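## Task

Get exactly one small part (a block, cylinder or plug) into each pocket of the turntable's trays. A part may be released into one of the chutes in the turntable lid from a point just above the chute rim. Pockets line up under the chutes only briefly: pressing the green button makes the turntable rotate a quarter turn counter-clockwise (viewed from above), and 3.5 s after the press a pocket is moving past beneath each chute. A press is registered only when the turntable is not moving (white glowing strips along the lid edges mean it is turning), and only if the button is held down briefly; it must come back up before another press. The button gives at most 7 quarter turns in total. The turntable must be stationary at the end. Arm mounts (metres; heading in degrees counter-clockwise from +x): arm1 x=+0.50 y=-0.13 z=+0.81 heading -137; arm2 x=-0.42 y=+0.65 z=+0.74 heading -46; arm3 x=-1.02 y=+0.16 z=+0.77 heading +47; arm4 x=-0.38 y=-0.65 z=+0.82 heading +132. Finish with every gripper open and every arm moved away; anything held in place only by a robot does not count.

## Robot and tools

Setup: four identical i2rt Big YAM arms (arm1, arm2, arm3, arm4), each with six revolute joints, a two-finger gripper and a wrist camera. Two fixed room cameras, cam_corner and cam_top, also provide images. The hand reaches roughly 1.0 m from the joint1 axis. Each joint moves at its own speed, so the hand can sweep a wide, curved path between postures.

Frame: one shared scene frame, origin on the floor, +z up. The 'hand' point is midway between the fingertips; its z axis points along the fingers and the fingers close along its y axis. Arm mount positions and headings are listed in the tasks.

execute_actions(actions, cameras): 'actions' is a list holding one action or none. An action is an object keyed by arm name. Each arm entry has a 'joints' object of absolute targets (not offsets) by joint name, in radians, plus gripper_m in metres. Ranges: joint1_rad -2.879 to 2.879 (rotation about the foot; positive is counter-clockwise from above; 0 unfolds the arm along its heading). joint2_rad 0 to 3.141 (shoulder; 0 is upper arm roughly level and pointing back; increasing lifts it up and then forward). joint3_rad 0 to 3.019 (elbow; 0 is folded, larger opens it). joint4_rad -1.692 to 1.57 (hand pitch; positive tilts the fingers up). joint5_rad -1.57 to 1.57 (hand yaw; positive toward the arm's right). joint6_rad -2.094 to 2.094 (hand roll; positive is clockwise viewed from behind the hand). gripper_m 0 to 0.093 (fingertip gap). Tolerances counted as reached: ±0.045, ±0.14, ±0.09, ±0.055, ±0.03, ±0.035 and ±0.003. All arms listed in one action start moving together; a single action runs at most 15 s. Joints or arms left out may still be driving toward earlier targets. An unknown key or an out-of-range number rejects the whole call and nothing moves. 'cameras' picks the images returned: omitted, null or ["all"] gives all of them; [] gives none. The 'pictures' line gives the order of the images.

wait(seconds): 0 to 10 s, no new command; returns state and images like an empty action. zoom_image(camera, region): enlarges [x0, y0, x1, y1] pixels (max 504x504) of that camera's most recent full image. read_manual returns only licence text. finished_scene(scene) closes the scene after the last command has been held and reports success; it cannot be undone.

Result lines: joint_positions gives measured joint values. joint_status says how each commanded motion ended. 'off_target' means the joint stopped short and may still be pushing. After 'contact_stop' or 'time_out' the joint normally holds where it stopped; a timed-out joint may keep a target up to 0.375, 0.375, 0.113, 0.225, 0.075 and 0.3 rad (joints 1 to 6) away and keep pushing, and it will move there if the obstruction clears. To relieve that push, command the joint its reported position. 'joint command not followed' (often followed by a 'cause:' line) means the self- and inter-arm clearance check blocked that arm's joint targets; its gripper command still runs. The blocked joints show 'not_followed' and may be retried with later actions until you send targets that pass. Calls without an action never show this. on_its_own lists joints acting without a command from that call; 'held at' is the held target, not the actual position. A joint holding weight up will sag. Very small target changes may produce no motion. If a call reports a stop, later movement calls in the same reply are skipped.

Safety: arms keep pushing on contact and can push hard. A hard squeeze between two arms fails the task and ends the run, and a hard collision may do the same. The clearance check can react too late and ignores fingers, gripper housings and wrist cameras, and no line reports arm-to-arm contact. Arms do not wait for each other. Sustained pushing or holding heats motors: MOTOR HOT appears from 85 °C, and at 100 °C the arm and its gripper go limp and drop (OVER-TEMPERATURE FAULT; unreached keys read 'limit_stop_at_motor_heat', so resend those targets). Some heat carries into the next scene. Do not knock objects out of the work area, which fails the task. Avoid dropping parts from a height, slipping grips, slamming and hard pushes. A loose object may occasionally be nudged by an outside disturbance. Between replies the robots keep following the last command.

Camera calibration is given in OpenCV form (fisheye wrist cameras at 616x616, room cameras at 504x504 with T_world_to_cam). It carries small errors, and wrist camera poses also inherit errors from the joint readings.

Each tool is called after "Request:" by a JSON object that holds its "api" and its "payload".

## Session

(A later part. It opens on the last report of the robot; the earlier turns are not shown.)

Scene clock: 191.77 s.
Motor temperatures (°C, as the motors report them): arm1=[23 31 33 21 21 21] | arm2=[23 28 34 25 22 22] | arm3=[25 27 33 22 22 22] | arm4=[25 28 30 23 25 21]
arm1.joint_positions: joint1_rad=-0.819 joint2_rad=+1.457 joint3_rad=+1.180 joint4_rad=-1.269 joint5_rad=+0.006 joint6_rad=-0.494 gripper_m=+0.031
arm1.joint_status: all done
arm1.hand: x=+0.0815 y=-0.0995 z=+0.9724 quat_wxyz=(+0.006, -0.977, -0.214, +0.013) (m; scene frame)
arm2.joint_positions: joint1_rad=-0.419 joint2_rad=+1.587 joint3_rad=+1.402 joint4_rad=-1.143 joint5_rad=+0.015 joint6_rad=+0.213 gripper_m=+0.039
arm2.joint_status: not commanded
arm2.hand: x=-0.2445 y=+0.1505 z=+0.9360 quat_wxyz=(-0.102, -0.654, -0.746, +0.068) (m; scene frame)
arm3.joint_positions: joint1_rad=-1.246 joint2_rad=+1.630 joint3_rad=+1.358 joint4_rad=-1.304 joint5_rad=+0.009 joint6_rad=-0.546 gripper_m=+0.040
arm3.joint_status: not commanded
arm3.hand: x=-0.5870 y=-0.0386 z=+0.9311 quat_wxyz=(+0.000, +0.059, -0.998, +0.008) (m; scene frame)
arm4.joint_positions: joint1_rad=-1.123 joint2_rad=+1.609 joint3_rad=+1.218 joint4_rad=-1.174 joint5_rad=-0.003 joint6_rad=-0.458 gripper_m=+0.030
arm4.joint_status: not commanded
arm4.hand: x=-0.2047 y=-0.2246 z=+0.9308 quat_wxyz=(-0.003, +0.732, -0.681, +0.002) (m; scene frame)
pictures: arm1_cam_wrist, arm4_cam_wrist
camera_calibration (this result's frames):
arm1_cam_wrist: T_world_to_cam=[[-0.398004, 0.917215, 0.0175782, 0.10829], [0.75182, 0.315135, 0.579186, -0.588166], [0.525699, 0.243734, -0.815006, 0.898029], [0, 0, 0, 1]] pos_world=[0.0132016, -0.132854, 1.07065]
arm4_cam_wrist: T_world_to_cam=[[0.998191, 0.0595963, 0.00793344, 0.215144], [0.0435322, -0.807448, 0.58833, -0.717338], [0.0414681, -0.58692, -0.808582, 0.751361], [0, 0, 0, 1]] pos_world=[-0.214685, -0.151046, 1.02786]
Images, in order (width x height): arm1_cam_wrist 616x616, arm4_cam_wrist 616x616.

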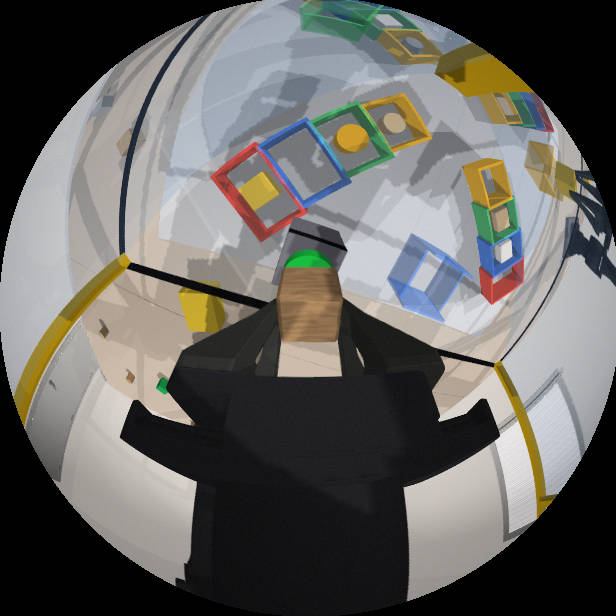

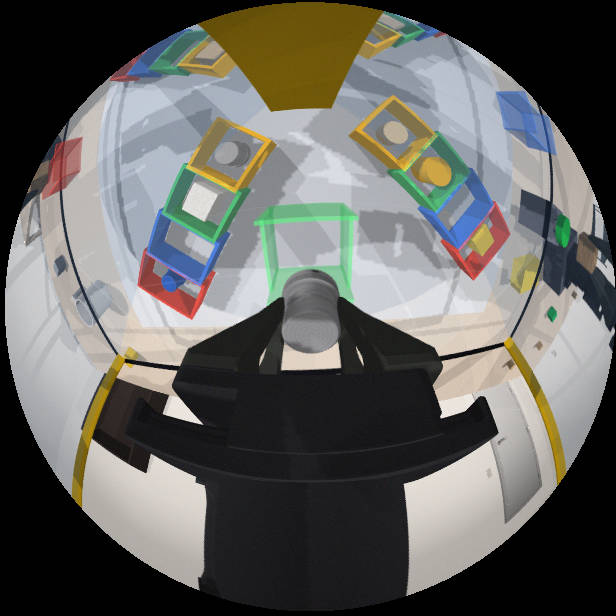

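Request:
{"api": "execute_actions", "payload": {"actions": [{"arm1":{"joints":{"joint2_rad":1.51,"joint3_rad":1.08,"joint4_rad":-1.15}}}], "cameras": ["cam_top"]}}

Request:
{"api": "execute_actions", "payload": {"actions": [{"arm1":{"joints":{"joint3_rad":1.24,"joint4_rad":-1.24}}}], "cameras": ["cam_top"]}}

Request:
{"api": "execute_actions", "payload": {"actions": [{"arm1":{"joints":{"joint1_rad":-1.114,"joint2_rad":1.62,"joint3_rad":1.304,"joint4_rad":-1.2}}}], "cameras": ["cam_top","arm1_cam_wrist"]}}

Request:
{"api": "wait", "payload": {"seconds": 0.7}}

Request:
{"api": "wait", "payload": {"seconds": 0.5}}

Scene clock: 201.20 s.
Motor temperatures (°C, as the motors report them): arm1=[23 31 32 21 21 21] | arm2=[23 28 35 25 22 22] | arm3=[25 27 33 22 22 22] | arm4=[25 28 29 23 25 21]
arm1.joint_positions: joint1_rad=-0.819 joint2_rad=+1.480 joint3_rad=+1.107 joint4_rad=-1.184 joint5_rad=+0.007 joint6_rad=-0.494 gripper_m=+0.031
arm1.joint_status: all done
arm1.hand: x=+0.0871 y=-0.0998 z=+0.9370 quat_wxyz=(+0.004, -0.977, -0.214, +0.007) (m; scene frame)
arm2.joint_positions: joint1_rad=-0.419 joint2_rad=+1.587 joint3_rad=+1.402 joint4_rad=-1.143 joint5_rad=+0.015 joint6_rad=+0.213 gripper_m=+0.039
arm2.joint_status: not commanded
arm2.hand: x=-0.2445 y=+0.1505 z=+0.9360 quat_wxyz=(-0.102, -0.654, -0.746, +0.068) (m; scene frame)
arm3.joint_positions: joint1_rad=-1.246 joint2_rad=+1.630 joint3_rad=+1.358 joint4_rad=-1.304 joint5_rad=+0.009 joint6_rad=-0.546 gripper_m=+0.040
arm3.joint_status: not commanded
arm3.hand: x=-0.5870 y=-0.0386 z=+0.9311 quat_wxyz=(+0.000, +0.059, -0.998, +0.008) (m; scene frame)
arm4.joint_positions: joint1_rad=-1.123 joint2_rad=+1.609 joint3_rad=+1.218 joint4_rad=-1.174 joint5_rad=-0.003 joint6_rad=-0.458 gripper_m=+0.030
arm4.joint_status: not commanded
arm4.hand: x=-0.2047 y=-0.2246 z=+0.9308 quat_wxyz=(-0.003, +0.732, -0.681, +0.002) (m; scene frame)
pictures: cam_top
Images, in order (width x height): cam_top 504x504.

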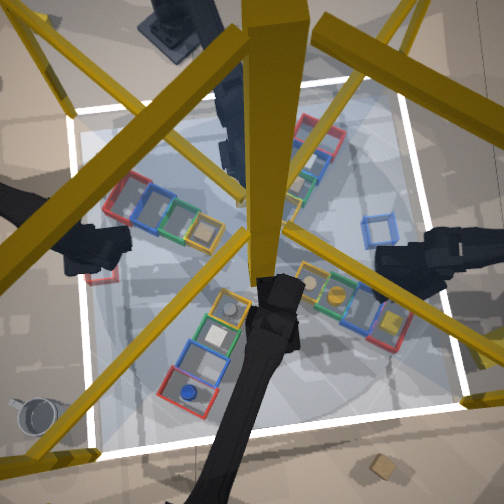

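Scene clock: 202.03 s.
Motor temperatures (°C, as the motors report them): arm1=[23 31 33 21 21 21] | arm2=[23 28 35 25 22 22] | arm3=[25 27 32 22 22 22] | arm4=[25 28 29 23 25 21]
arm1.joint_positions: joint1_rad=-0.819 joint2_rad=+1.496 joint3_rad=+1.199 joint4_rad=-1.226 joint5_rad=+0.007 joint6_rad=-0.494 gripper_m=+0.031
arm1.joint_status: all done
arm1.hand: x=+0.0633 y=-0.0982 z=+0.9641 quat_wxyz=(+0.009, -0.977, -0.214, +0.023) (m; scene frame)
arm2.joint_positions: joint1_rad=-0.419 joint2_rad=+1.587 joint3_rad=+1.402 joint4_rad=-1.143 joint5_rad=+0.015 joint6_rad=+0.213 gripper_m=+0.039
arm2.joint_status: not commanded
arm2.hand: x=-0.2445 y=+0.1505 z=+0.9360 quat_wxyz=(-0.102, -0.654, -0.746, +0.068) (m; scene frame)
arm3.joint_positions: joint1_rad=-1.246 joint2_rad=+1.630 joint3_rad=+1.358 joint4_rad=-1.304 joint5_rad=+0.009 joint6_rad=-0.546 gripper_m=+0.040
arm3.joint_status: not commanded
arm3.hand: x=-0.5870 y=-0.0386 z=+0.9311 quat_wxyz=(+0.000, +0.059, -0.998, +0.008) (m; scene frame)
arm4.joint_positions: joint1_rad=-1.123 joint2_rad=+1.609 joint3_rad=+1.218 joint4_rad=-1.174 joint5_rad=-0.003 joint6_rad=-0.458 gripper_m=+0.030
arm4.joint_status: not commanded
arm4.hand: x=-0.2047 y=-0.2246 z=+0.9308 quat_wxyz=(-0.003, +0.732, -0.681, +0.002) (m; scene frame)
pictures: cam_top
Images, in order (width x height): cam_top 504x504.

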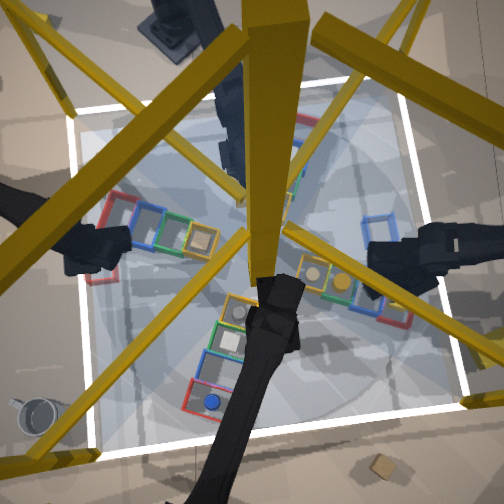

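Scene clock: 203.30 s.
Motor temperatures (°C, as the motors report them): arm1=[23 31 33 21 21 21] | arm2=[23 28 35 25 22 22] | arm3=[25 27 32 22 22 22] | arm4=[25 28 29 23 25 21]
arm1.joint_positions: joint1_rad=-1.114 joint2_rad=+1.622 joint3_rad=+1.267 joint4_rad=-1.208 joint5_rad=+0.009 joint6_rad=-0.494 gripper_m=+0.031
arm1.joint_status: all done
arm1.hand: x=+0.0617 y=+0.0390 z=+0.9346 quat_wxyz=(+0.005, -0.998, -0.068, +0.003) (m; scene frame)
arm2.joint_positions: joint1_rad=-0.419 joint2_rad=+1.587 joint3_rad=+1.402 joint4_rad=-1.143 joint5_rad=+0.015 joint6_rad=+0.213 gripper_m=+0.039
arm2.joint_status: not commanded
arm2.hand: x=-0.2445 y=+0.1505 z=+0.9360 quat_wxyz=(-0.102, -0.654, -0.746, +0.068) (m; scene frame)
arm3.joint_positions: joint1_rad=-1.246 joint2_rad=+1.630 joint3_rad=+1.358 joint4_rad=-1.304 joint5_rad=+0.009 joint6_rad=-0.546 gripper_m=+0.040
arm3.joint_status: not commanded
arm3.hand: x=-0.5870 y=-0.0386 z=+0.9311 quat_wxyz=(+0.000, +0.059, -0.998, +0.008) (m; scene frame)
arm4.joint_positions: joint1_rad=-1.123 joint2_rad=+1.609 joint3_rad=+1.218 joint4_rad=-1.174 joint5_rad=-0.003 joint6_rad=-0.458 gripper_m=+0.030
arm4.joint_status: not commanded
arm4.hand: x=-0.2047 y=-0.2246 z=+0.9308 quat_wxyz=(-0.003, +0.732, -0.681, +0.002) (m; scene frame)
pictures: arm1_cam_wrist, cam_top
camera_calibration (this result's frames):
arm1_cam_wrist: T_world_to_cam=[[-0.113746, 0.993446, 0.0112242, -0.0404983], [0.800797, 0.08499, 0.592876, -0.601911], [0.588036, 0.0764256, -0.805216, 0.837408], [0, 0, 0, 1]] pos_world=[-0.0150248, 0.0273898, 1.03161]
Images, in order (width x height): arm1_cam_wrist 616x616, cam_top 504x504.

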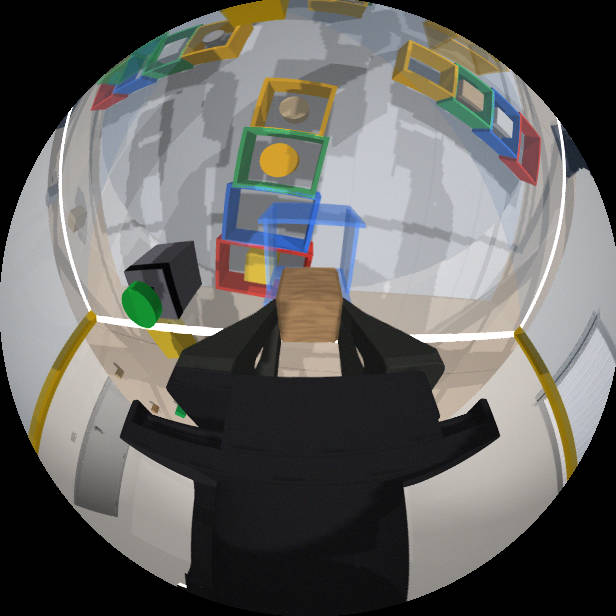

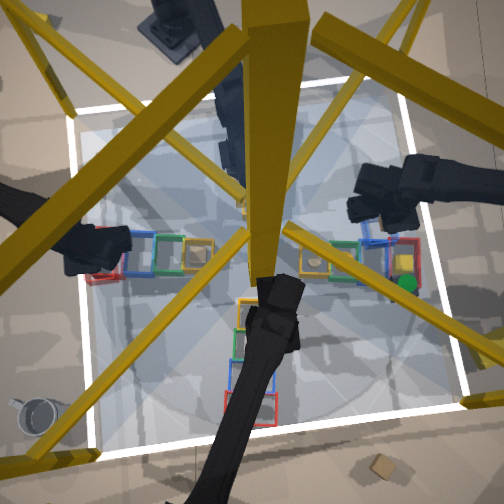

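Scene clock: 204.00 s.
Motor temperatures (°C, as the motors report them): arm1=[23 31 33 21 21 21] | arm2=[23 28 35 25 22 22] | arm3=[25 27 32 22 22 22] | arm4=[25 28 29 23 25 21]
arm1.joint_positions: joint1_rad=-1.114 joint2_rad=+1.622 joint3_rad=+1.267 joint4_rad=-1.208 joint5_rad=+0.009 joint6_rad=-0.494 gripper_m=+0.031
arm1.joint_status: all done
arm1.hand: x=+0.0617 y=+0.0390 z=+0.9346 quat_wxyz=(+0.005, -0.998, -0.068, +0.003) (m; scene frame)
arm2.joint_positions: joint1_rad=-0.419 joint2_rad=+1.587 joint3_rad=+1.402 joint4_rad=-1.143 joint5_rad=+0.015 joint6_rad=+0.213 gripper_m=+0.039
arm2.joint_status: not commanded
arm2.hand: x=-0.2445 y=+0.1505 z=+0.9360 quat_wxyz=(-0.102, -0.654, -0.746, +0.068) (m; scene frame)
arm3.joint_positions: joint1_rad=-1.246 joint2_rad=+1.630 joint3_rad=+1.358 joint4_rad=-1.304 joint5_rad=+0.009 joint6_rad=-0.546 gripper_m=+0.040
arm3.joint_status: not commanded
arm3.hand: x=-0.5870 y=-0.0386 z=+0.9311 quat_wxyz=(+0.000, +0.059, -0.998, +0.008) (m; scene frame)
arm4.joint_positions: joint1_rad=-1.123 joint2_rad=+1.609 joint3_rad=+1.218 joint4_rad=-1.174 joint5_rad=-0.003 joint6_rad=-0.458 gripper_m=+0.030
arm4.joint_status: not commanded
arm4.hand: x=-0.2047 y=-0.2246 z=+0.9308 quat_wxyz=(-0.003, +0.732, -0.681, +0.002) (m; scene frame)
wait: 0.70 s; at rest by 0.27 s
pictures: arm1_cam_wrist, arm2_cam_wrist, arm3_cam_wrist, arm4_cam_wrist, cam_corner, cam_top
camera_calibration (this result's frames):
arm1_cam_wrist: T_world_to_cam=[[-0.113746, 0.993446, 0.0112242, -0.0404983], [0.800797, 0.08499, 0.592876, -0.601911], [0.588036, 0.0764256, -0.805216, 0.837408], [0, 0, 0, 1]] pos_world=[-0.0150248, 0.0273898, 1.03161]
arm2_cam_wrist: T_world_to_cam=[[-0.988843, -0.147462, -0.0210677, -0.199985], [-0.144932, 0.919769, 0.364719, -0.515037], [-0.0344049, 0.363703, -0.930879, 0.933223], [0, 0, 0, 1]] pos_world=[-0.240292, 0.104808, 1.05235]
arm3_cam_wrist: T_world_to_cam=[[0.125578, -0.991937, 0.017056, 0.0165621], [-0.801078, -0.0912436, 0.591565, -1.02065], [-0.585239, -0.0879507, -0.806077, 0.527607], [0, 0, 0, 1]] pos_world=[-0.510923, -0.0302958, 1.02879]
arm4_cam_wrist: T_world_to_cam=[[0.998191, 0.0595963, 0.00793344, 0.215144], [0.0435322, -0.807448, 0.58833, -0.717338], [0.0414681, -0.58692, -0.808582, 0.751361], [0, 0, 0, 1]] pos_world=[-0.214685, -0.151046, 1.02786]
Images, in order (width x height): arm1_cam_wrist 616x616, arm2_cam_wrist 616x616, arm3_cam_wrist 616x616, arm4_cam_wrist 616x616, cam_corner 504x504, cam_top 504x504.

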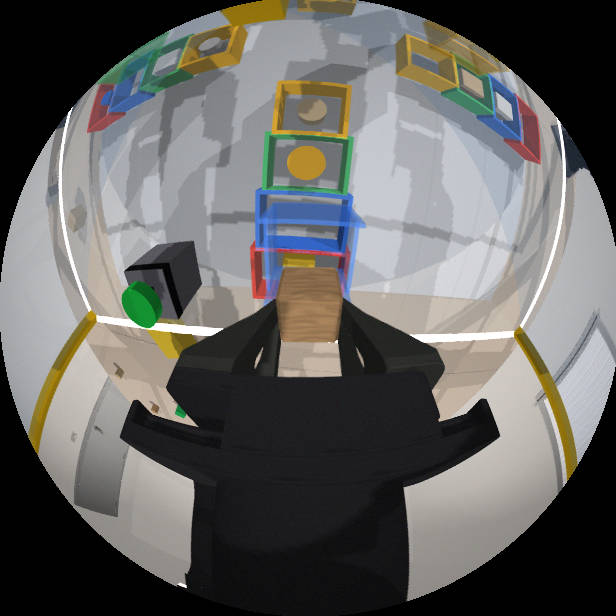

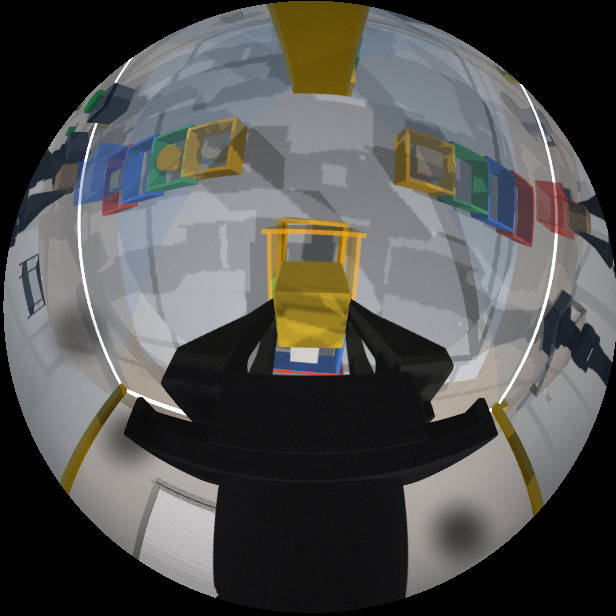

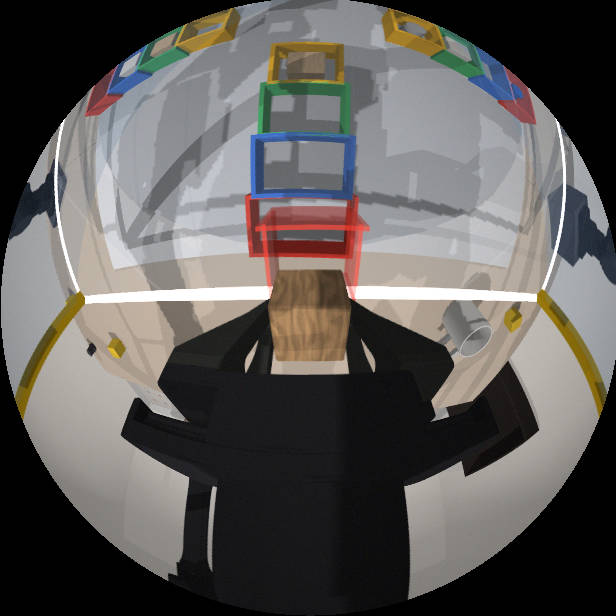

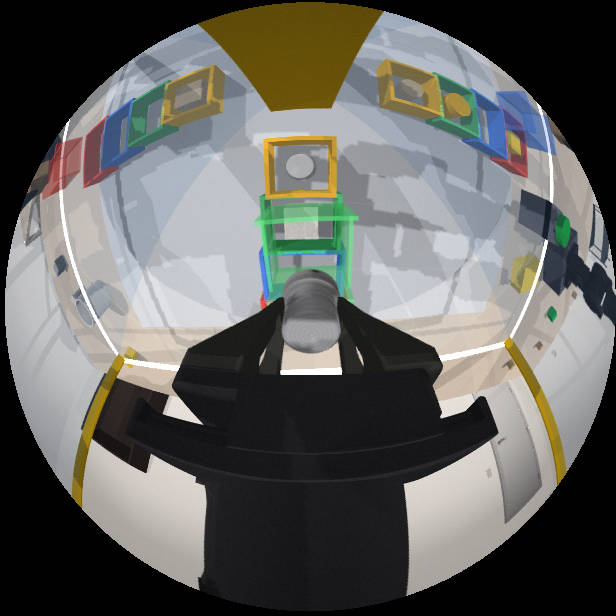

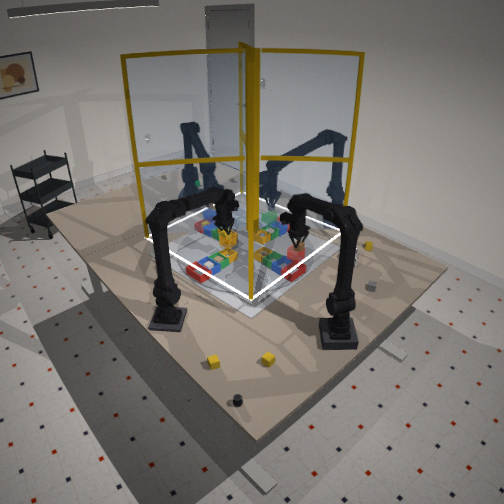

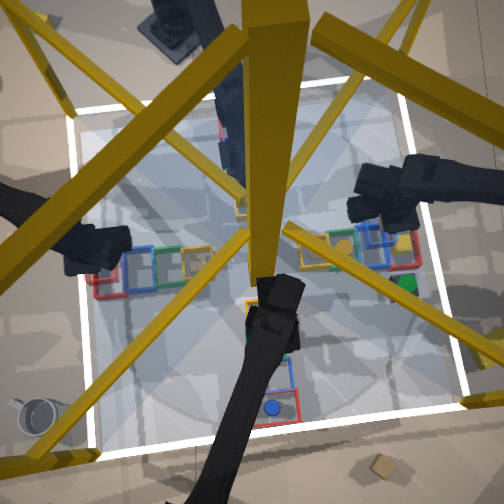

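Scene clock: 204.50 s.
Motor temperatures (°C, as the motors report them): arm1=[23 31 33 21 21 21] | arm2=[23 28 35 25 22 22] | arm3=[25 27 32 22 22 22] | arm4=[25 28 29 23 25 21]
arm1.joint_positions: joint1_rad=-1.114 joint2_rad=+1.622 joint3_rad=+1.267 joint4_rad=-1.208 joint5_rad=+0.009 joint6_rad=-0.494 gripper_m=+0.031
arm1.joint_status: all done
arm1.hand: x=+0.0617 y=+0.0390 z=+0.9346 quat_wxyz=(+0.005, -0.998, -0.068, +0.003) (m; scene frame)
arm2.joint_positions: joint1_rad=-0.419 joint2_rad=+1.587 joint3_rad=+1.402 joint4_rad=-1.143 joint5_rad=+0.015 joint6_rad=+0.213 gripper_m=+0.039
arm2.joint_status: not commanded
arm2.hand: x=-0.2445 y=+0.1505 z=+0.9360 quat_wxyz=(-0.102, -0.654, -0.746, +0.068) (m; scene frame)
arm3.joint_positions: joint1_rad=-1.246 joint2_rad=+1.630 joint3_rad=+1.358 joint4_rad=-1.304 joint5_rad=+0.009 joint6_rad=-0.546 gripper_m=+0.040
arm3.joint_status: not commanded
arm3.hand: x=-0.5870 y=-0.0386 z=+0.9311 quat_wxyz=(+0.000, +0.059, -0.998, +0.008) (m; scene frame)
arm4.joint_positions: joint1_rad=-1.123 joint2_rad=+1.609 joint3_rad=+1.218 joint4_rad=-1.174 joint5_rad=-0.003 joint6_rad=-0.458 gripper_m=+0.030
arm4.joint_status: not commanded
arm4.hand: x=-0.2047 y=-0.2246 z=+0.9308 quat_wxyz=(-0.003, +0.732, -0.681, +0.002) (m; scene frame)
wait: 0.50 s; at rest by 0.27 s
pictures: arm1_cam_wrist, arm2_cam_wrist, arm3_cam_wrist, arm4_cam_wrist, cam_corner, cam_top
camera_calibration (this result's frames):
arm1_cam_wrist: T_world_to_cam=[[-0.113746, 0.993446, 0.0112242, -0.0404983], [0.800797, 0.08499, 0.592876, -0.601911], [0.588036, 0.0764256, -0.805216, 0.837408], [0, 0, 0, 1]] pos_world=[-0.0150248, 0.0273898, 1.03161]
arm2_cam_wrist: T_world_to_cam=[[-0.988843, -0.147462, -0.0210677, -0.199985], [-0.144932, 0.919769, 0.364719, -0.515037], [-0.0344049, 0.363703, -0.930879, 0.933223], [0, 0, 0, 1]] pos_world=[-0.240292, 0.104808, 1.05235]
arm3_cam_wrist: T_world_to_cam=[[0.125578, -0.991937, 0.017056, 0.0165621], [-0.801078, -0.0912436, 0.591565, -1.02065], [-0.585239, -0.0879507, -0.806077, 0.527607], [0, 0, 0, 1]] pos_world=[-0.510923, -0.0302958, 1.02879]
arm4_cam_wrist: T_world_to_cam=[[0.998191, 0.0595963, 0.00793344, 0.215144], [0.0435322, -0.807448, 0.58833, -0.717338], [0.0414681, -0.58692, -0.808582, 0.751361], [0, 0, 0, 1]] pos_world=[-0.214685, -0.151046, 1.02786]
Images, in order (width x height): arm1_cam_wrist 616x616, arm2_cam_wrist 616x616, arm3_cam_wrist 616x616, arm4_cam_wrist 616x616, cam_corner 504x504, cam_top 504x504.

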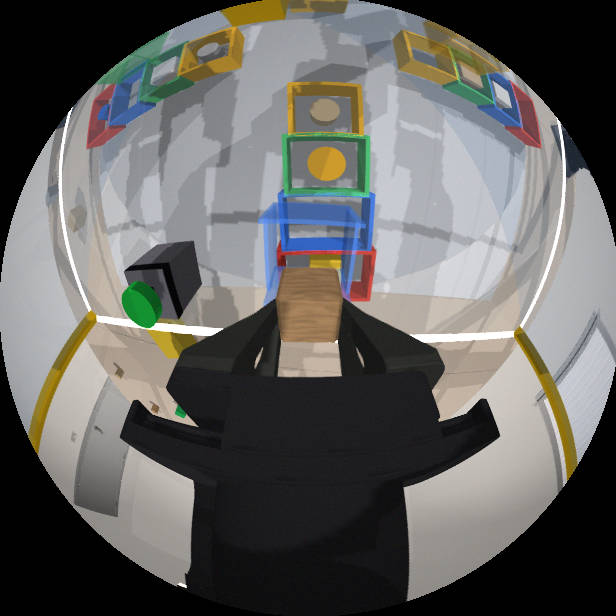

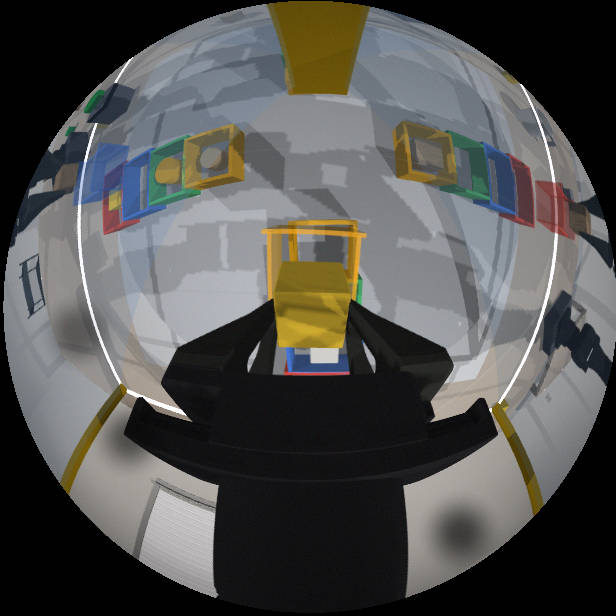

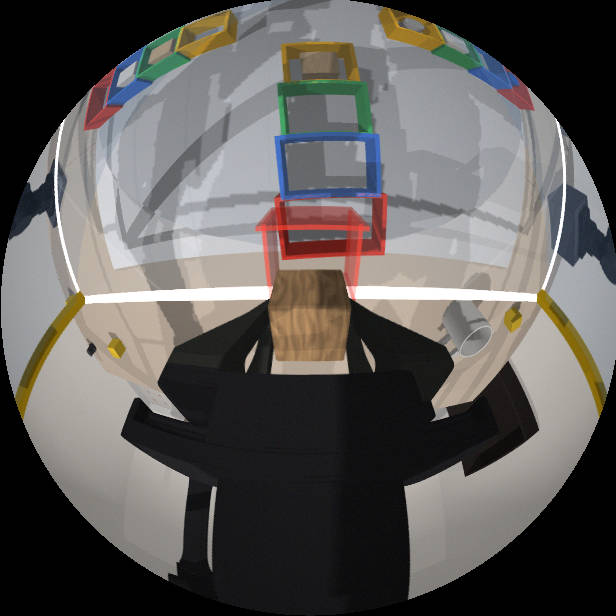

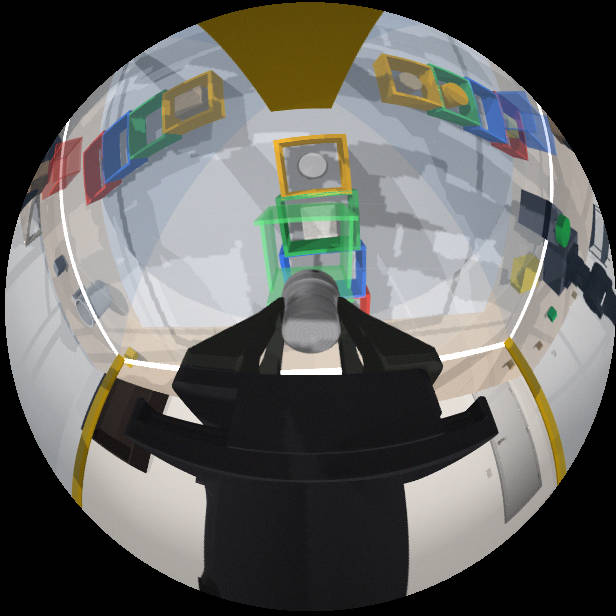

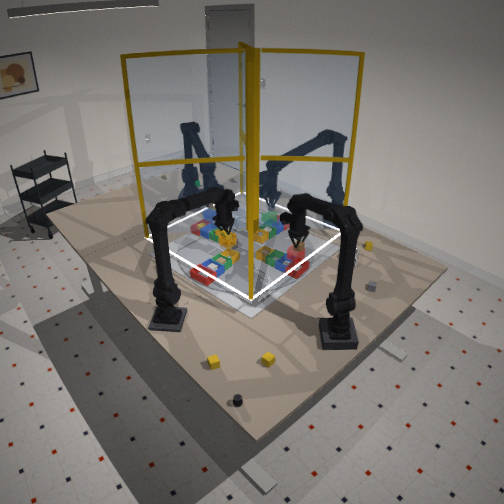

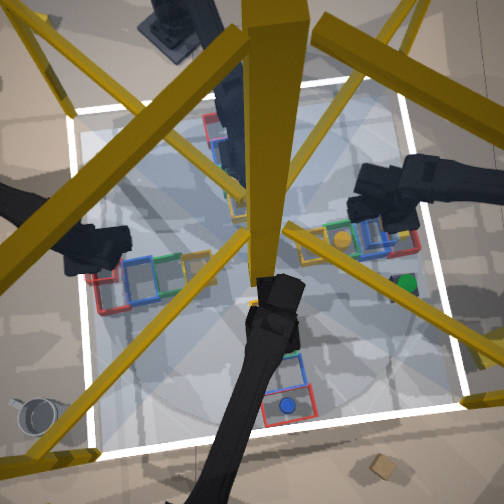

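Request:
{"api": "execute_actions", "payload": {"actions": [{"arm1":{"joints":{"joint1_rad":-0.822,"joint2_rad":1.47,"joint3_rad":1.17,"joint4_rad":-1.28}}}], "cameras": ["cam_top"]}}

Scene clock: 208.30 s.
Motor temperatures (°C, as the motors report them): arm1=[23 31 34 21 21 21] | arm2=[23 28 35 25 22 22] | arm3=[25 27 32 22 22 22] | arm4=[25 28 29 23 25 21]
arm1.joint_positions: joint1_rad=-0.819 joint2_rad=+1.457 joint3_rad=+1.180 joint4_rad=-1.269 joint5_rad=+0.006 joint6_rad=-0.495 gripper_m=+0.031
arm1.joint_status: all done
arm1.hand: x=+0.0815 y=-0.0995 z=+0.9725 quat_wxyz=(+0.005, -0.977, -0.214, +0.013) (m; scene frame)
arm2.joint_positions: joint1_rad=-0.419 joint2_rad=+1.587 joint3_rad=+1.402 joint4_rad=-1.143 joint5_rad=+0.015 joint6_rad=+0.213 gripper_m=+0.039
arm2.joint_status: not commanded
arm2.hand: x=-0.2445 y=+0.1505 z=+0.9360 quat_wxyz=(-0.102, -0.654, -0.746, +0.068) (m; scene frame)
arm3.joint_positions: joint1_rad=-1.246 joint2_rad=+1.630 joint3_rad=+1.358 joint4_rad=-1.304 joint5_rad=+0.009 joint6_rad=-0.546 gripper_m=+0.040
arm3.joint_status: not commanded
arm3.hand: x=-0.5870 y=-0.0386 z=+0.9311 quat_wxyz=(+0.000, +0.059, -0.998, +0.008) (m; scene frame)
arm4.joint_positions: joint1_rad=-1.123 joint2_rad=+1.609 joint3_rad=+1.218 joint4_rad=-1.174 joint5_rad=-0.003 joint6_rad=-0.458 gripper_m=+0.030
arm4.joint_status: not commanded
arm4.hand: x=-0.2047 y=-0.2246 z=+0.9308 quat_wxyz=(-0.003, +0.732, -0.681, +0.002) (m; scene frame)
pictures: cam_top
Images, in order (width x height): cam_top 504x504.

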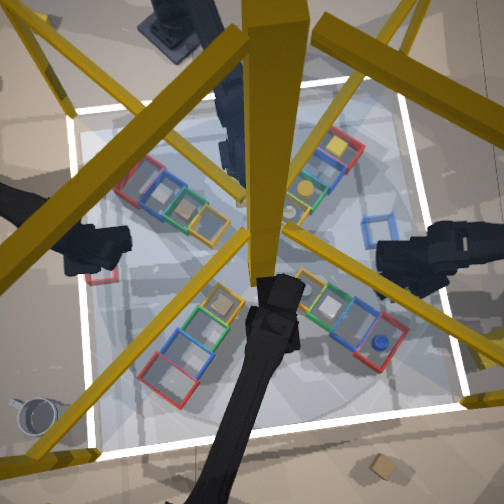

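It is almost at its stop and will be still by the time these calls run. Turn 2: arms 1, 3 and 4 drop.

Request:
{"api": "execute_actions", "payload": {"actions": [{"arm1":{"joints":{"joint2_rad":1.51,"joint3_rad":1.08,"joint4_rad":-1.15}}}], "cameras": []}}

Request:
{"api": "execute_actions", "payload": {"actions": [{"arm1":{"joints":{"joint3_rad":1.24,"joint4_rad":-1.24}}}], "cameras": []}}

Request:
{"api": "execute_actions", "payload": {"actions": [{"arm1":{"joints":{"joint1_rad":-1.114,"joint2_rad":1.62,"joint3_rad":1.304,"joint4_rad":-1.2}}}], "cameras": []}}

Request:
{"api": "wait", "payload": {"seconds": 0.6}}

Request:
{"api": "execute_actions", "payload": {"actions": [{"arm1":{"joints":{"gripper_m":0.075}},"arm3":{"joints":{"gripper_m":0.075}},"arm4":{"joints":{"gripper_m":0.06}}}], "cameras": []}}

Request:
{"api": "execute_actions", "payload": {"actions": [{"arm1":{"joints":{"joint2_rad":0.85,"joint3_rad":0.74,"joint4_rad":-1.47,"joint6_rad":0}},"arm3":{"joints":{"joint2_rad":1.174,"joint3_rad":1.1,"joint4_rad":-1.5,"joint6_rad":-0.1}},"arm4":{"joints":{"joint2_rad":0.6,"joint3_rad":0.74,"joint4_rad":-1.47}}}], "cameras": []}}

Request:
{"api": "execute_actions", "payload": {"actions": [{"arm1":{"joints":{"joint1_rad":1.2,"joint4_rad":-1.2}},"arm3":{"joints":{"joint1_rad":-2.18,"joint2_rad":1.42,"joint3_rad":1.08,"joint4_rad":-1.22}}}], "cameras": ["arm1_cam_wrist","arm3_cam_wrist","cam_top"]}}

Scene clock: 220.13 s.
Motor temperatures (°C, as the motors report them): arm1=[23 31 33 21 21 21] | arm2=[23 28 35 25 22 22] | arm3=[25 27 32 22 22 22] | arm4=[25 28 29 23 25 21]
arm1.joint_positions: joint1_rad=-0.819 joint2_rad=+1.480 joint3_rad=+1.106 joint4_rad=-1.183 joint5_rad=+0.007 joint6_rad=-0.495 gripper_m=+0.031
arm1.joint_status: all done
arm1.hand: x=+0.0872 y=-0.0998 z=+0.9368 quat_wxyz=(+0.004, -0.977, -0.214, +0.007) (m; scene frame)
arm2.joint_positions: joint1_rad=-0.419 joint2_rad=+1.587 joint3_rad=+1.402 joint4_rad=-1.143 joint5_rad=+0.015 joint6_rad=+0.213 gripper_m=+0.039
arm2.joint_status: not commanded
arm2.hand: x=-0.2445 y=+0.1505 z=+0.9360 quat_wxyz=(-0.102, -0.654, -0.746, +0.068) (m; scene frame)
arm3.joint_positions: joint1_rad=-1.246 joint2_rad=+1.630 joint3_rad=+1.358 joint4_rad=-1.304 joint5_rad=+0.009 joint6_rad=-0.546 gripper_m=+0.040
arm3.joint_status: not commanded
arm3.hand: x=-0.5870 y=-0.0386 z=+0.9311 quat_wxyz=(+0.000, +0.059, -0.998, +0.008) (m; scene frame)
arm4.joint_positions: joint1_rad=-1.123 joint2_rad=+1.609 joint3_rad=+1.218 joint4_rad=-1.174 joint5_rad=-0.003 joint6_rad=-0.458 gripper_m=+0.030
arm4.joint_status: not commanded
arm4.hand: x=-0.2047 y=-0.2246 z=+0.9308 quat_wxyz=(-0.003, +0.732, -0.681, +0.002) (m; scene frame)
pictures: none
No camera images: the call's "cameras" was empty. Leave "cameras" out to get every camera's image.

Scene clock: 220.97 s.
Motor temperatures (°C, as the motors report them): arm1=[23 31 33 21 21 21] | arm2=[23 28 35 25 22 22] | arm3=[25 27 32 22 22 22] | arm4=[25 28 29 23 25 21]
arm1.joint_positions: joint1_rad=-0.819 joint2_rad=+1.496 joint3_rad=+1.199 joint4_rad=-1.226 joint5_rad=+0.007 joint6_rad=-0.495 gripper_m=+0.031
arm1.joint_status: all done
arm1.hand: x=+0.0632 y=-0.0982 z=+0.9643 quat_wxyz=(+0.009, -0.976, -0.214, +0.023) (m; scene frame)
arm2.joint_positions: joint1_rad=-0.419 joint2_rad=+1.587 joint3_rad=+1.402 joint4_rad=-1.143 joint5_rad=+0.015 joint6_rad=+0.213 gripper_m=+0.039
arm2.joint_status: not commanded
arm2.hand: x=-0.2445 y=+0.1505 z=+0.9360 quat_wxyz=(-0.102, -0.654, -0.746, +0.068) (m; scene frame)
arm3.joint_positions: joint1_rad=-1.246 joint2_rad=+1.630 joint3_rad=+1.358 joint4_rad=-1.304 joint5_rad=+0.009 joint6_rad=-0.546 gripper_m=+0.040
arm3.joint_status: not commanded
arm3.hand: x=-0.5870 y=-0.0386 z=+0.9311 quat_wxyz=(+0.000, +0.059, -0.998, +0.008) (m; scene frame)
arm4.joint_positions: joint1_rad=-1.123 joint2_rad=+1.609 joint3_rad=+1.218 joint4_rad=-1.174 joint5_rad=-0.003 joint6_rad=-0.458 gripper_m=+0.030
arm4.joint_status: not commanded
arm4.hand: x=-0.2047 y=-0.2246 z=+0.9308 quat_wxyz=(-0.003, +0.732, -0.681, +0.002) (m; scene frame)
pictures: none
No camera images: the call's "cameras" was empty. Leave "cameras" out to get every camera's image.

Scene clock: 222.23 s.
Motor temperatures (°C, as the motors report them): arm1=[23 31 33 21 21 21] | arm2=[23 28 35 25 22 22] | arm3=[25 27 32 22 22 22] | arm4=[25 28 29 23 25 21]
arm1.joint_positions: joint1_rad=-1.114 joint2_rad=+1.623 joint3_rad=+1.267 joint4_rad=-1.208 joint5_rad=+0.009 joint6_rad=-0.495 gripper_m=+0.031
arm1.joint_status: all done
arm1.hand: x=+0.0616 y=+0.0388 z=+0.9344 quat_wxyz=(+0.005, -0.998, -0.068, +0.003) (m; scene frame)
arm2.joint_positions: joint1_rad=-0.419 joint2_rad=+1.587 joint3_rad=+1.402 joint4_rad=-1.143 joint5_rad=+0.015 joint6_rad=+0.213 gripper_m=+0.039
arm2.joint_status: not commanded
arm2.hand: x=-0.2445 y=+0.1505 z=+0.9360 quat_wxyz=(-0.102, -0.654, -0.746, +0.068) (m; scene frame)
arm3.joint_positions: joint1_rad=-1.246 joint2_rad=+1.630 joint3_rad=+1.358 joint4_rad=-1.304 joint5_rad=+0.009 joint6_rad=-0.546 gripper_m=+0.040
arm3.joint_status: not commanded
arm3.hand: x=-0.5870 y=-0.0386 z=+0.9311 quat_wxyz=(+0.000, +0.059, -0.998, +0.008) (m; scene frame)
arm4.joint_positions: joint1_rad=-1.123 joint2_rad=+1.609 joint3_rad=+1.218 joint4_rad=-1.174 joint5_rad=-0.003 joint6_rad=-0.458 gripper_m=+0.030
arm4.joint_status: not commanded
arm4.hand: x=-0.2047 y=-0.2246 z=+0.9308 quat_wxyz=(-0.003, +0.732, -0.681, +0.002) (m; scene frame)
pictures: none
No camera images: the call's "cameras" was empty. Leave "cameras" out to get every camera's image.

Scene clock: 222.83 s.
Motor temperatures (°C, as the motors report them): arm1=[23 31 33 21 21 21] | arm2=[23 28 35 25 22 22] | arm3=[25 27 32 22 22 22] | arm4=[25 28 29 23 25 21]
arm1.joint_positions: joint1_rad=-1.114 joint2_rad=+1.623 joint3_rad=+1.267 joint4_rad=-1.208 joint5_rad=+0.009 joint6_rad=-0.495 gripper_m=+0.031
arm1.joint_status: all done
arm1.hand: x=+0.0616 y=+0.0388 z=+0.9344 quat_wxyz=(+0.005, -0.998, -0.068, +0.003) (m; scene frame)
arm2.joint_positions: joint1_rad=-0.419 joint2_rad=+1.587 joint3_rad=+1.402 joint4_rad=-1.143 joint5_rad=+0.015 joint6_rad=+0.213 gripper_m=+0.039
arm2.joint_status: not commanded
arm2.hand: x=-0.2445 y=+0.1505 z=+0.9360 quat_wxyz=(-0.102, -0.654, -0.746, +0.068) (m; scene frame)
arm3.joint_positions: joint1_rad=-1.246 joint2_rad=+1.630 joint3_rad=+1.358 joint4_rad=-1.304 joint5_rad=+0.009 joint6_rad=-0.546 gripper_m=+0.040
arm3.joint_status: not commanded
arm3.hand: x=-0.5870 y=-0.0386 z=+0.9311 quat_wxyz=(+0.000, +0.059, -0.998, +0.008) (m; scene frame)
arm4.joint_positions: joint1_rad=-1.123 joint2_rad=+1.609 joint3_rad=+1.218 joint4_rad=-1.174 joint5_rad=-0.003 joint6_rad=-0.458 gripper_m=+0.030
arm4.joint_status: not commanded
arm4.hand: x=-0.2047 y=-0.2246 z=+0.9308 quat_wxyz=(-0.003, +0.732, -0.681, +0.002) (m; scene frame)
wait: 0.60 s; at rest by 0.27 s
pictures: arm1_cam_wrist, arm2_cam_wrist, arm3_cam_wrist, arm4_cam_wrist, cam_corner, cam_top
camera_calibration (this result's frames):
arm1_cam_wrist: T_world_to_cam=[[-0.114509, 0.993361, 0.0110538, -0.0401268], [0.800518, 0.0856789, 0.593153, -0.602014], [0.588267, 0.0767702, -0.805014, 0.837105], [0, 0, 0, 1]] pos_world=[-0.0151132, 0.0271756, 1.03141]
arm2_cam_wrist: T_world_to_cam=[[-0.988843, -0.147462, -0.0210677, -0.199985], [-0.144932, 0.919769, 0.364719, -0.515037], [-0.0344049, 0.363703, -0.930879, 0.933223], [0, 0, 0, 1]] pos_world=[-0.240292, 0.104808, 1.05235]
arm3_cam_wrist: T_world_to_cam=[[0.125578, -0.991937, 0.017056, 0.0165621], [-0.801078, -0.0912436, 0.591565, -1.02065], [-0.585239, -0.0879507, -0.806077, 0.527607], [0, 0, 0, 1]] pos_world=[-0.510923, -0.0302958, 1.02879]
arm4_cam_wrist: T_world_to_cam=[[0.998191, 0.0595963, 0.00793344, 0.215144], [0.0435322, -0.807448, 0.58833, -0.717338], [0.0414681, -0.58692, -0.808582, 0.751361], [0, 0, 0, 1]] pos_world=[-0.214685, -0.151046, 1.02786]
Images, in order (width x height): arm1_cam_wrist 616x616, arm2_cam_wrist 616x616, arm3_cam_wrist 616x616, arm4_cam_wrist 616x616, cam_corner 504x504, cam_top 504x504.

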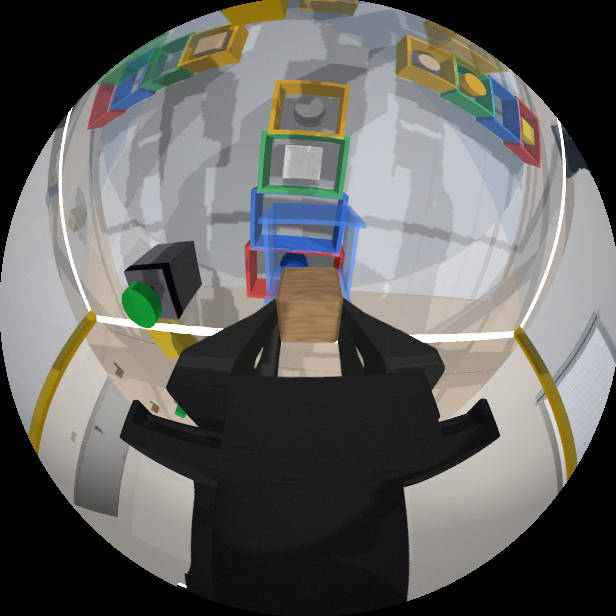

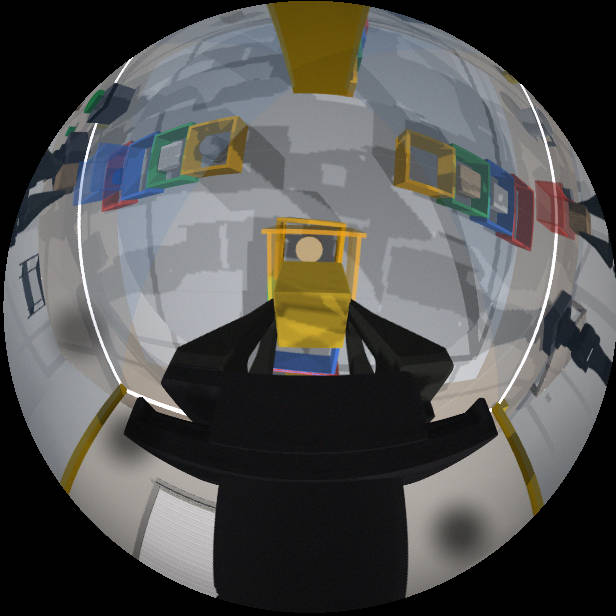

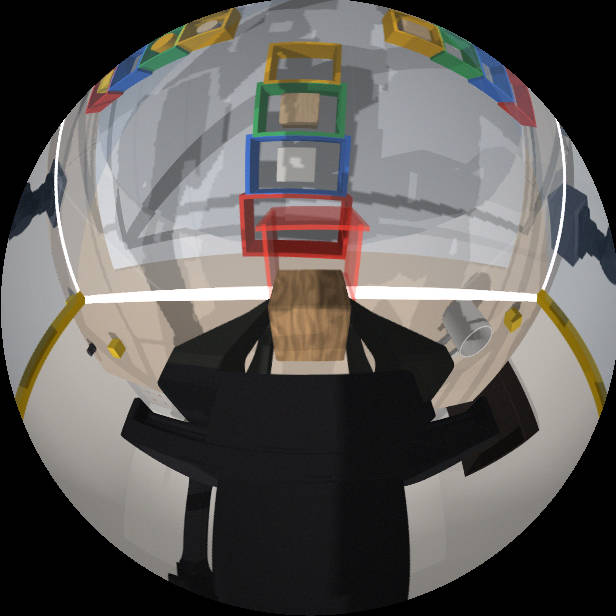

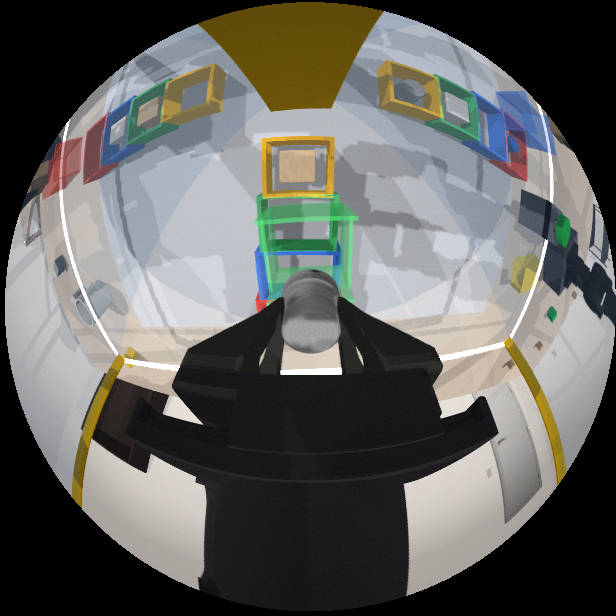

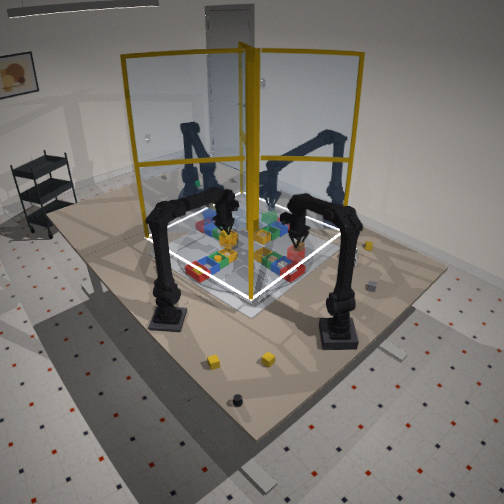

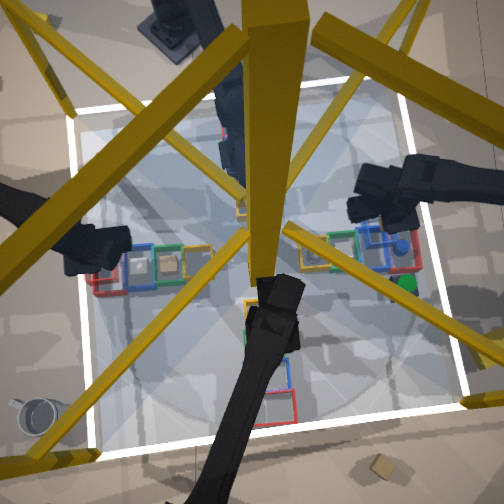

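Scene clock: 223.43 s.
Motor temperatures (°C, as the motors report them): arm1=[23 31 34 21 21 21] | arm2=[23 28 35 25 22 22] | arm3=[25 27 32 22 22 22] | arm4=[25 28 29 23 25 21]
arm1.joint_positions: joint1_rad=-1.114 joint2_rad=+1.623 joint3_rad=+1.267 joint4_rad=-1.208 joint5_rad=+0.009 joint6_rad=-0.495 gripper_m=+0.075
arm1.joint_status: all done
arm1.hand: x=+0.0616 y=+0.0388 z=+0.9344 quat_wxyz=(+0.005, -0.998, -0.068, +0.003) (m; scene frame)
arm2.joint_positions: joint1_rad=-0.419 joint2_rad=+1.587 joint3_rad=+1.402 joint4_rad=-1.143 joint5_rad=+0.015 joint6_rad=+0.213 gripper_m=+0.039
arm2.joint_status: not commanded
arm2.hand: x=-0.2445 y=+0.1505 z=+0.9360 quat_wxyz=(-0.102, -0.654, -0.746, +0.068) (m; scene frame)
arm3.joint_positions: joint1_rad=-1.246 joint2_rad=+1.630 joint3_rad=+1.358 joint4_rad=-1.304 joint5_rad=+0.009 joint6_rad=-0.546 gripper_m=+0.075
arm3.joint_status: all done
arm3.hand: x=-0.5870 y=-0.0386 z=+0.9311 quat_wxyz=(+0.000, +0.059, -0.998, +0.008) (m; scene frame)
arm4.joint_positions: joint1_rad=-1.123 joint2_rad=+1.609 joint3_rad=+1.218 joint4_rad=-1.174 joint5_rad=-0.003 joint6_rad=-0.458 gripper_m=+0.060
arm4.joint_status: all done
arm4.hand: x=-0.2047 y=-0.2246 z=+0.9308 quat_wxyz=(-0.003, +0.732, -0.681, +0.002) (m; scene frame)
pictures: none
No camera images: the call's "cameras" was empty. Leave "cameras" out to get every camera's image.

Scene clock: 225.07 s.
Motor temperatures (°C, as the motors report them): arm1=[23 31 34 21 21 21] | arm2=[23 28 35 25 22 22] | arm3=[25 27 32 22 22 22] | arm4=[25 28 29 23 25 21]
arm1.joint_positions: joint1_rad=-1.114 joint2_rad=+0.847 joint3_rad=+0.751 joint4_rad=-1.461 joint5_rad=+0.009 joint6_rad=-0.008 gripper_m=+0.075
arm1.joint_status: all done
arm1.hand: x=+0.3089 y=-0.0535 z=+0.9843 quat_wxyz=(+0.004, -0.985, +0.174, +0.007) (m; scene frame)
arm2.joint_positions: joint1_rad=-0.419 joint2_rad=+1.587 joint3_rad=+1.402 joint4_rad=-1.143 joint5_rad=+0.015 joint6_rad=+0.213 gripper_m=+0.039
arm2.joint_status: not commanded
arm2.hand: x=-0.2445 y=+0.1505 z=+0.9360 quat_wxyz=(-0.102, -0.654, -0.746, +0.068) (m; scene frame)
arm3.joint_positions: joint1_rad=-1.246 joint2_rad=+1.166 joint3_rad=+1.101 joint4_rad=-1.496 joint5_rad=+0.009 joint6_rad=-0.114 gripper_m=+0.075
arm3.joint_status: all done
arm3.hand: x=-0.7331 y=+0.0287 z=+1.0078 quat_wxyz=(-0.009, -0.157, -0.988, +0.010) (m; scene frame)
arm4.joint_positions: joint1_rad=-1.123 joint2_rad=+0.598 joint3_rad=+0.751 joint4_rad=-1.459 joint5_rad=-0.003 joint6_rad=-0.458 gripper_m=+0.060
arm4.joint_status: all done
arm4.hand: x=-0.3072 y=-0.4741 z=+1.0367 quat_wxyz=(-0.124, +0.726, -0.675, -0.043) (m; scene frame)
pictures: none
No camera images: the call's "cameras" was empty. Leave "cameras" out to get every camera's image.

Scene clock: 227.20 s.
Motor temperatures (°C, as the motors report them): arm1=[23 31 33 21 21 21] | arm2=[23 28 35 25 22 22] | arm3=[25 27 32 22 22 22] | arm4=[25 28 29 23 25 21]
arm1.joint_positions: joint1_rad=+1.198 joint2_rad=+0.847 joint3_rad=+0.751 joint4_rad=-1.212 joint5_rad=+0.006 joint6_rad=-0.006 gripper_m=+0.075
arm1.joint_status: all done
arm1.hand: x=+0.5985 y=-0.3742 z=+0.9924 quat_wxyz=(-0.106, -0.552, -0.823, +0.077) (m; scene frame)
arm2.joint_positions: joint1_rad=-0.419 joint2_rad=+1.587 joint3_rad=+1.402 joint4_rad=-1.143 joint5_rad=+0.015 joint6_rad=+0.213 gripper_m=+0.039
arm2.joint_status: not commanded
arm2.hand: x=-0.2445 y=+0.1505 z=+0.9360 quat_wxyz=(-0.102, -0.654, -0.746, +0.068) (m; scene frame)
arm3.joint_positions: joint1_rad=-2.182 joint2_rad=+1.438 joint3_rad=+1.078 joint4_rad=-1.224 joint5_rad=+0.009 joint6_rad=-0.113 gripper_m=+0.075
arm3.joint_status: all done
arm3.hand: x=-0.9427 y=-0.2232 z=+0.9082 quat_wxyz=(+0.001, -0.586, -0.810, +0.000) (m; scene frame)
arm4.joint_positions: joint1_rad=-1.123 joint2_rad=+0.598 joint3_rad=+0.751 joint4_rad=-1.459 joint5_rad=-0.003 joint6_rad=-0.458 gripper_m=+0.060
arm4.joint_status: not commanded
arm4.hand: x=-0.3072 y=-0.4741 z=+1.0367 quat_wxyz=(-0.124, +0.726, -0.675, -0.043) (m; scene frame)
pictures: arm1_cam_wrist, arm3_cam_wrist, cam_top
camera_calibration (this result's frames):
arm1_cam_wrist: T_world_to_cam=[[-0.933754, -0.357849, 0.00684346, 0.419917], [-0.330289, 0.868891, 0.368698, 0.16188], [-0.137884, 0.342013, -0.929524, 1.25707], [0, 0, 0, 1]] pos_world=[0.618897, -0.420322, 1.10591]
arm3_cam_wrist: T_world_to_cam=[[-0.946905, -0.321505, 0.0023286, -0.969535], [-0.257838, 0.763678, 0.591875, -0.606264], [-0.192069, 0.559849, -0.806026, 0.799936], [0, 0, 0, 1]] pos_world=[-0.920732, -0.296564, 1.00586]
Images, in order (width x height): arm1_cam_wrist 616x616, arm3_cam_wrist 616x616, cam_top 504x504.

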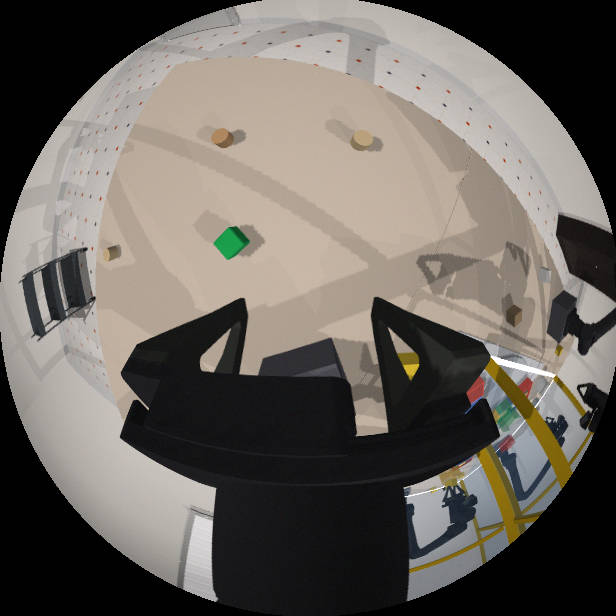

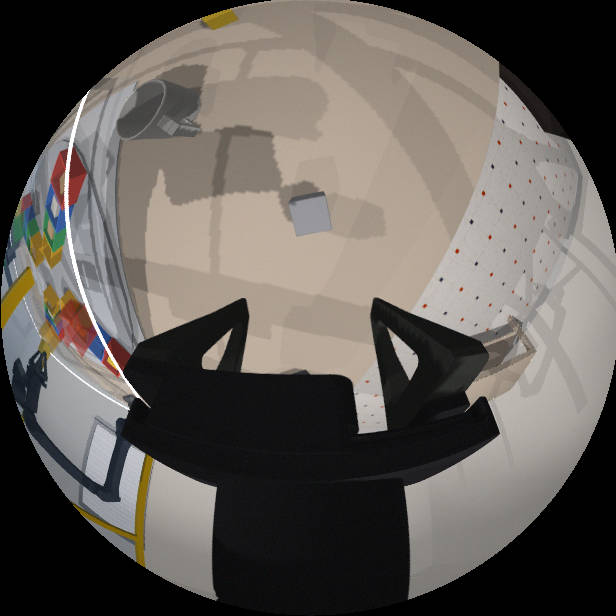

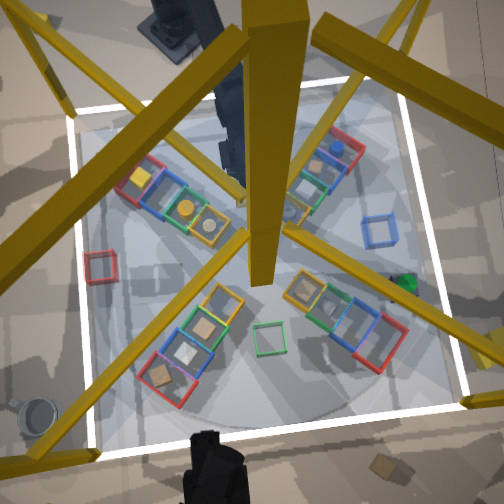

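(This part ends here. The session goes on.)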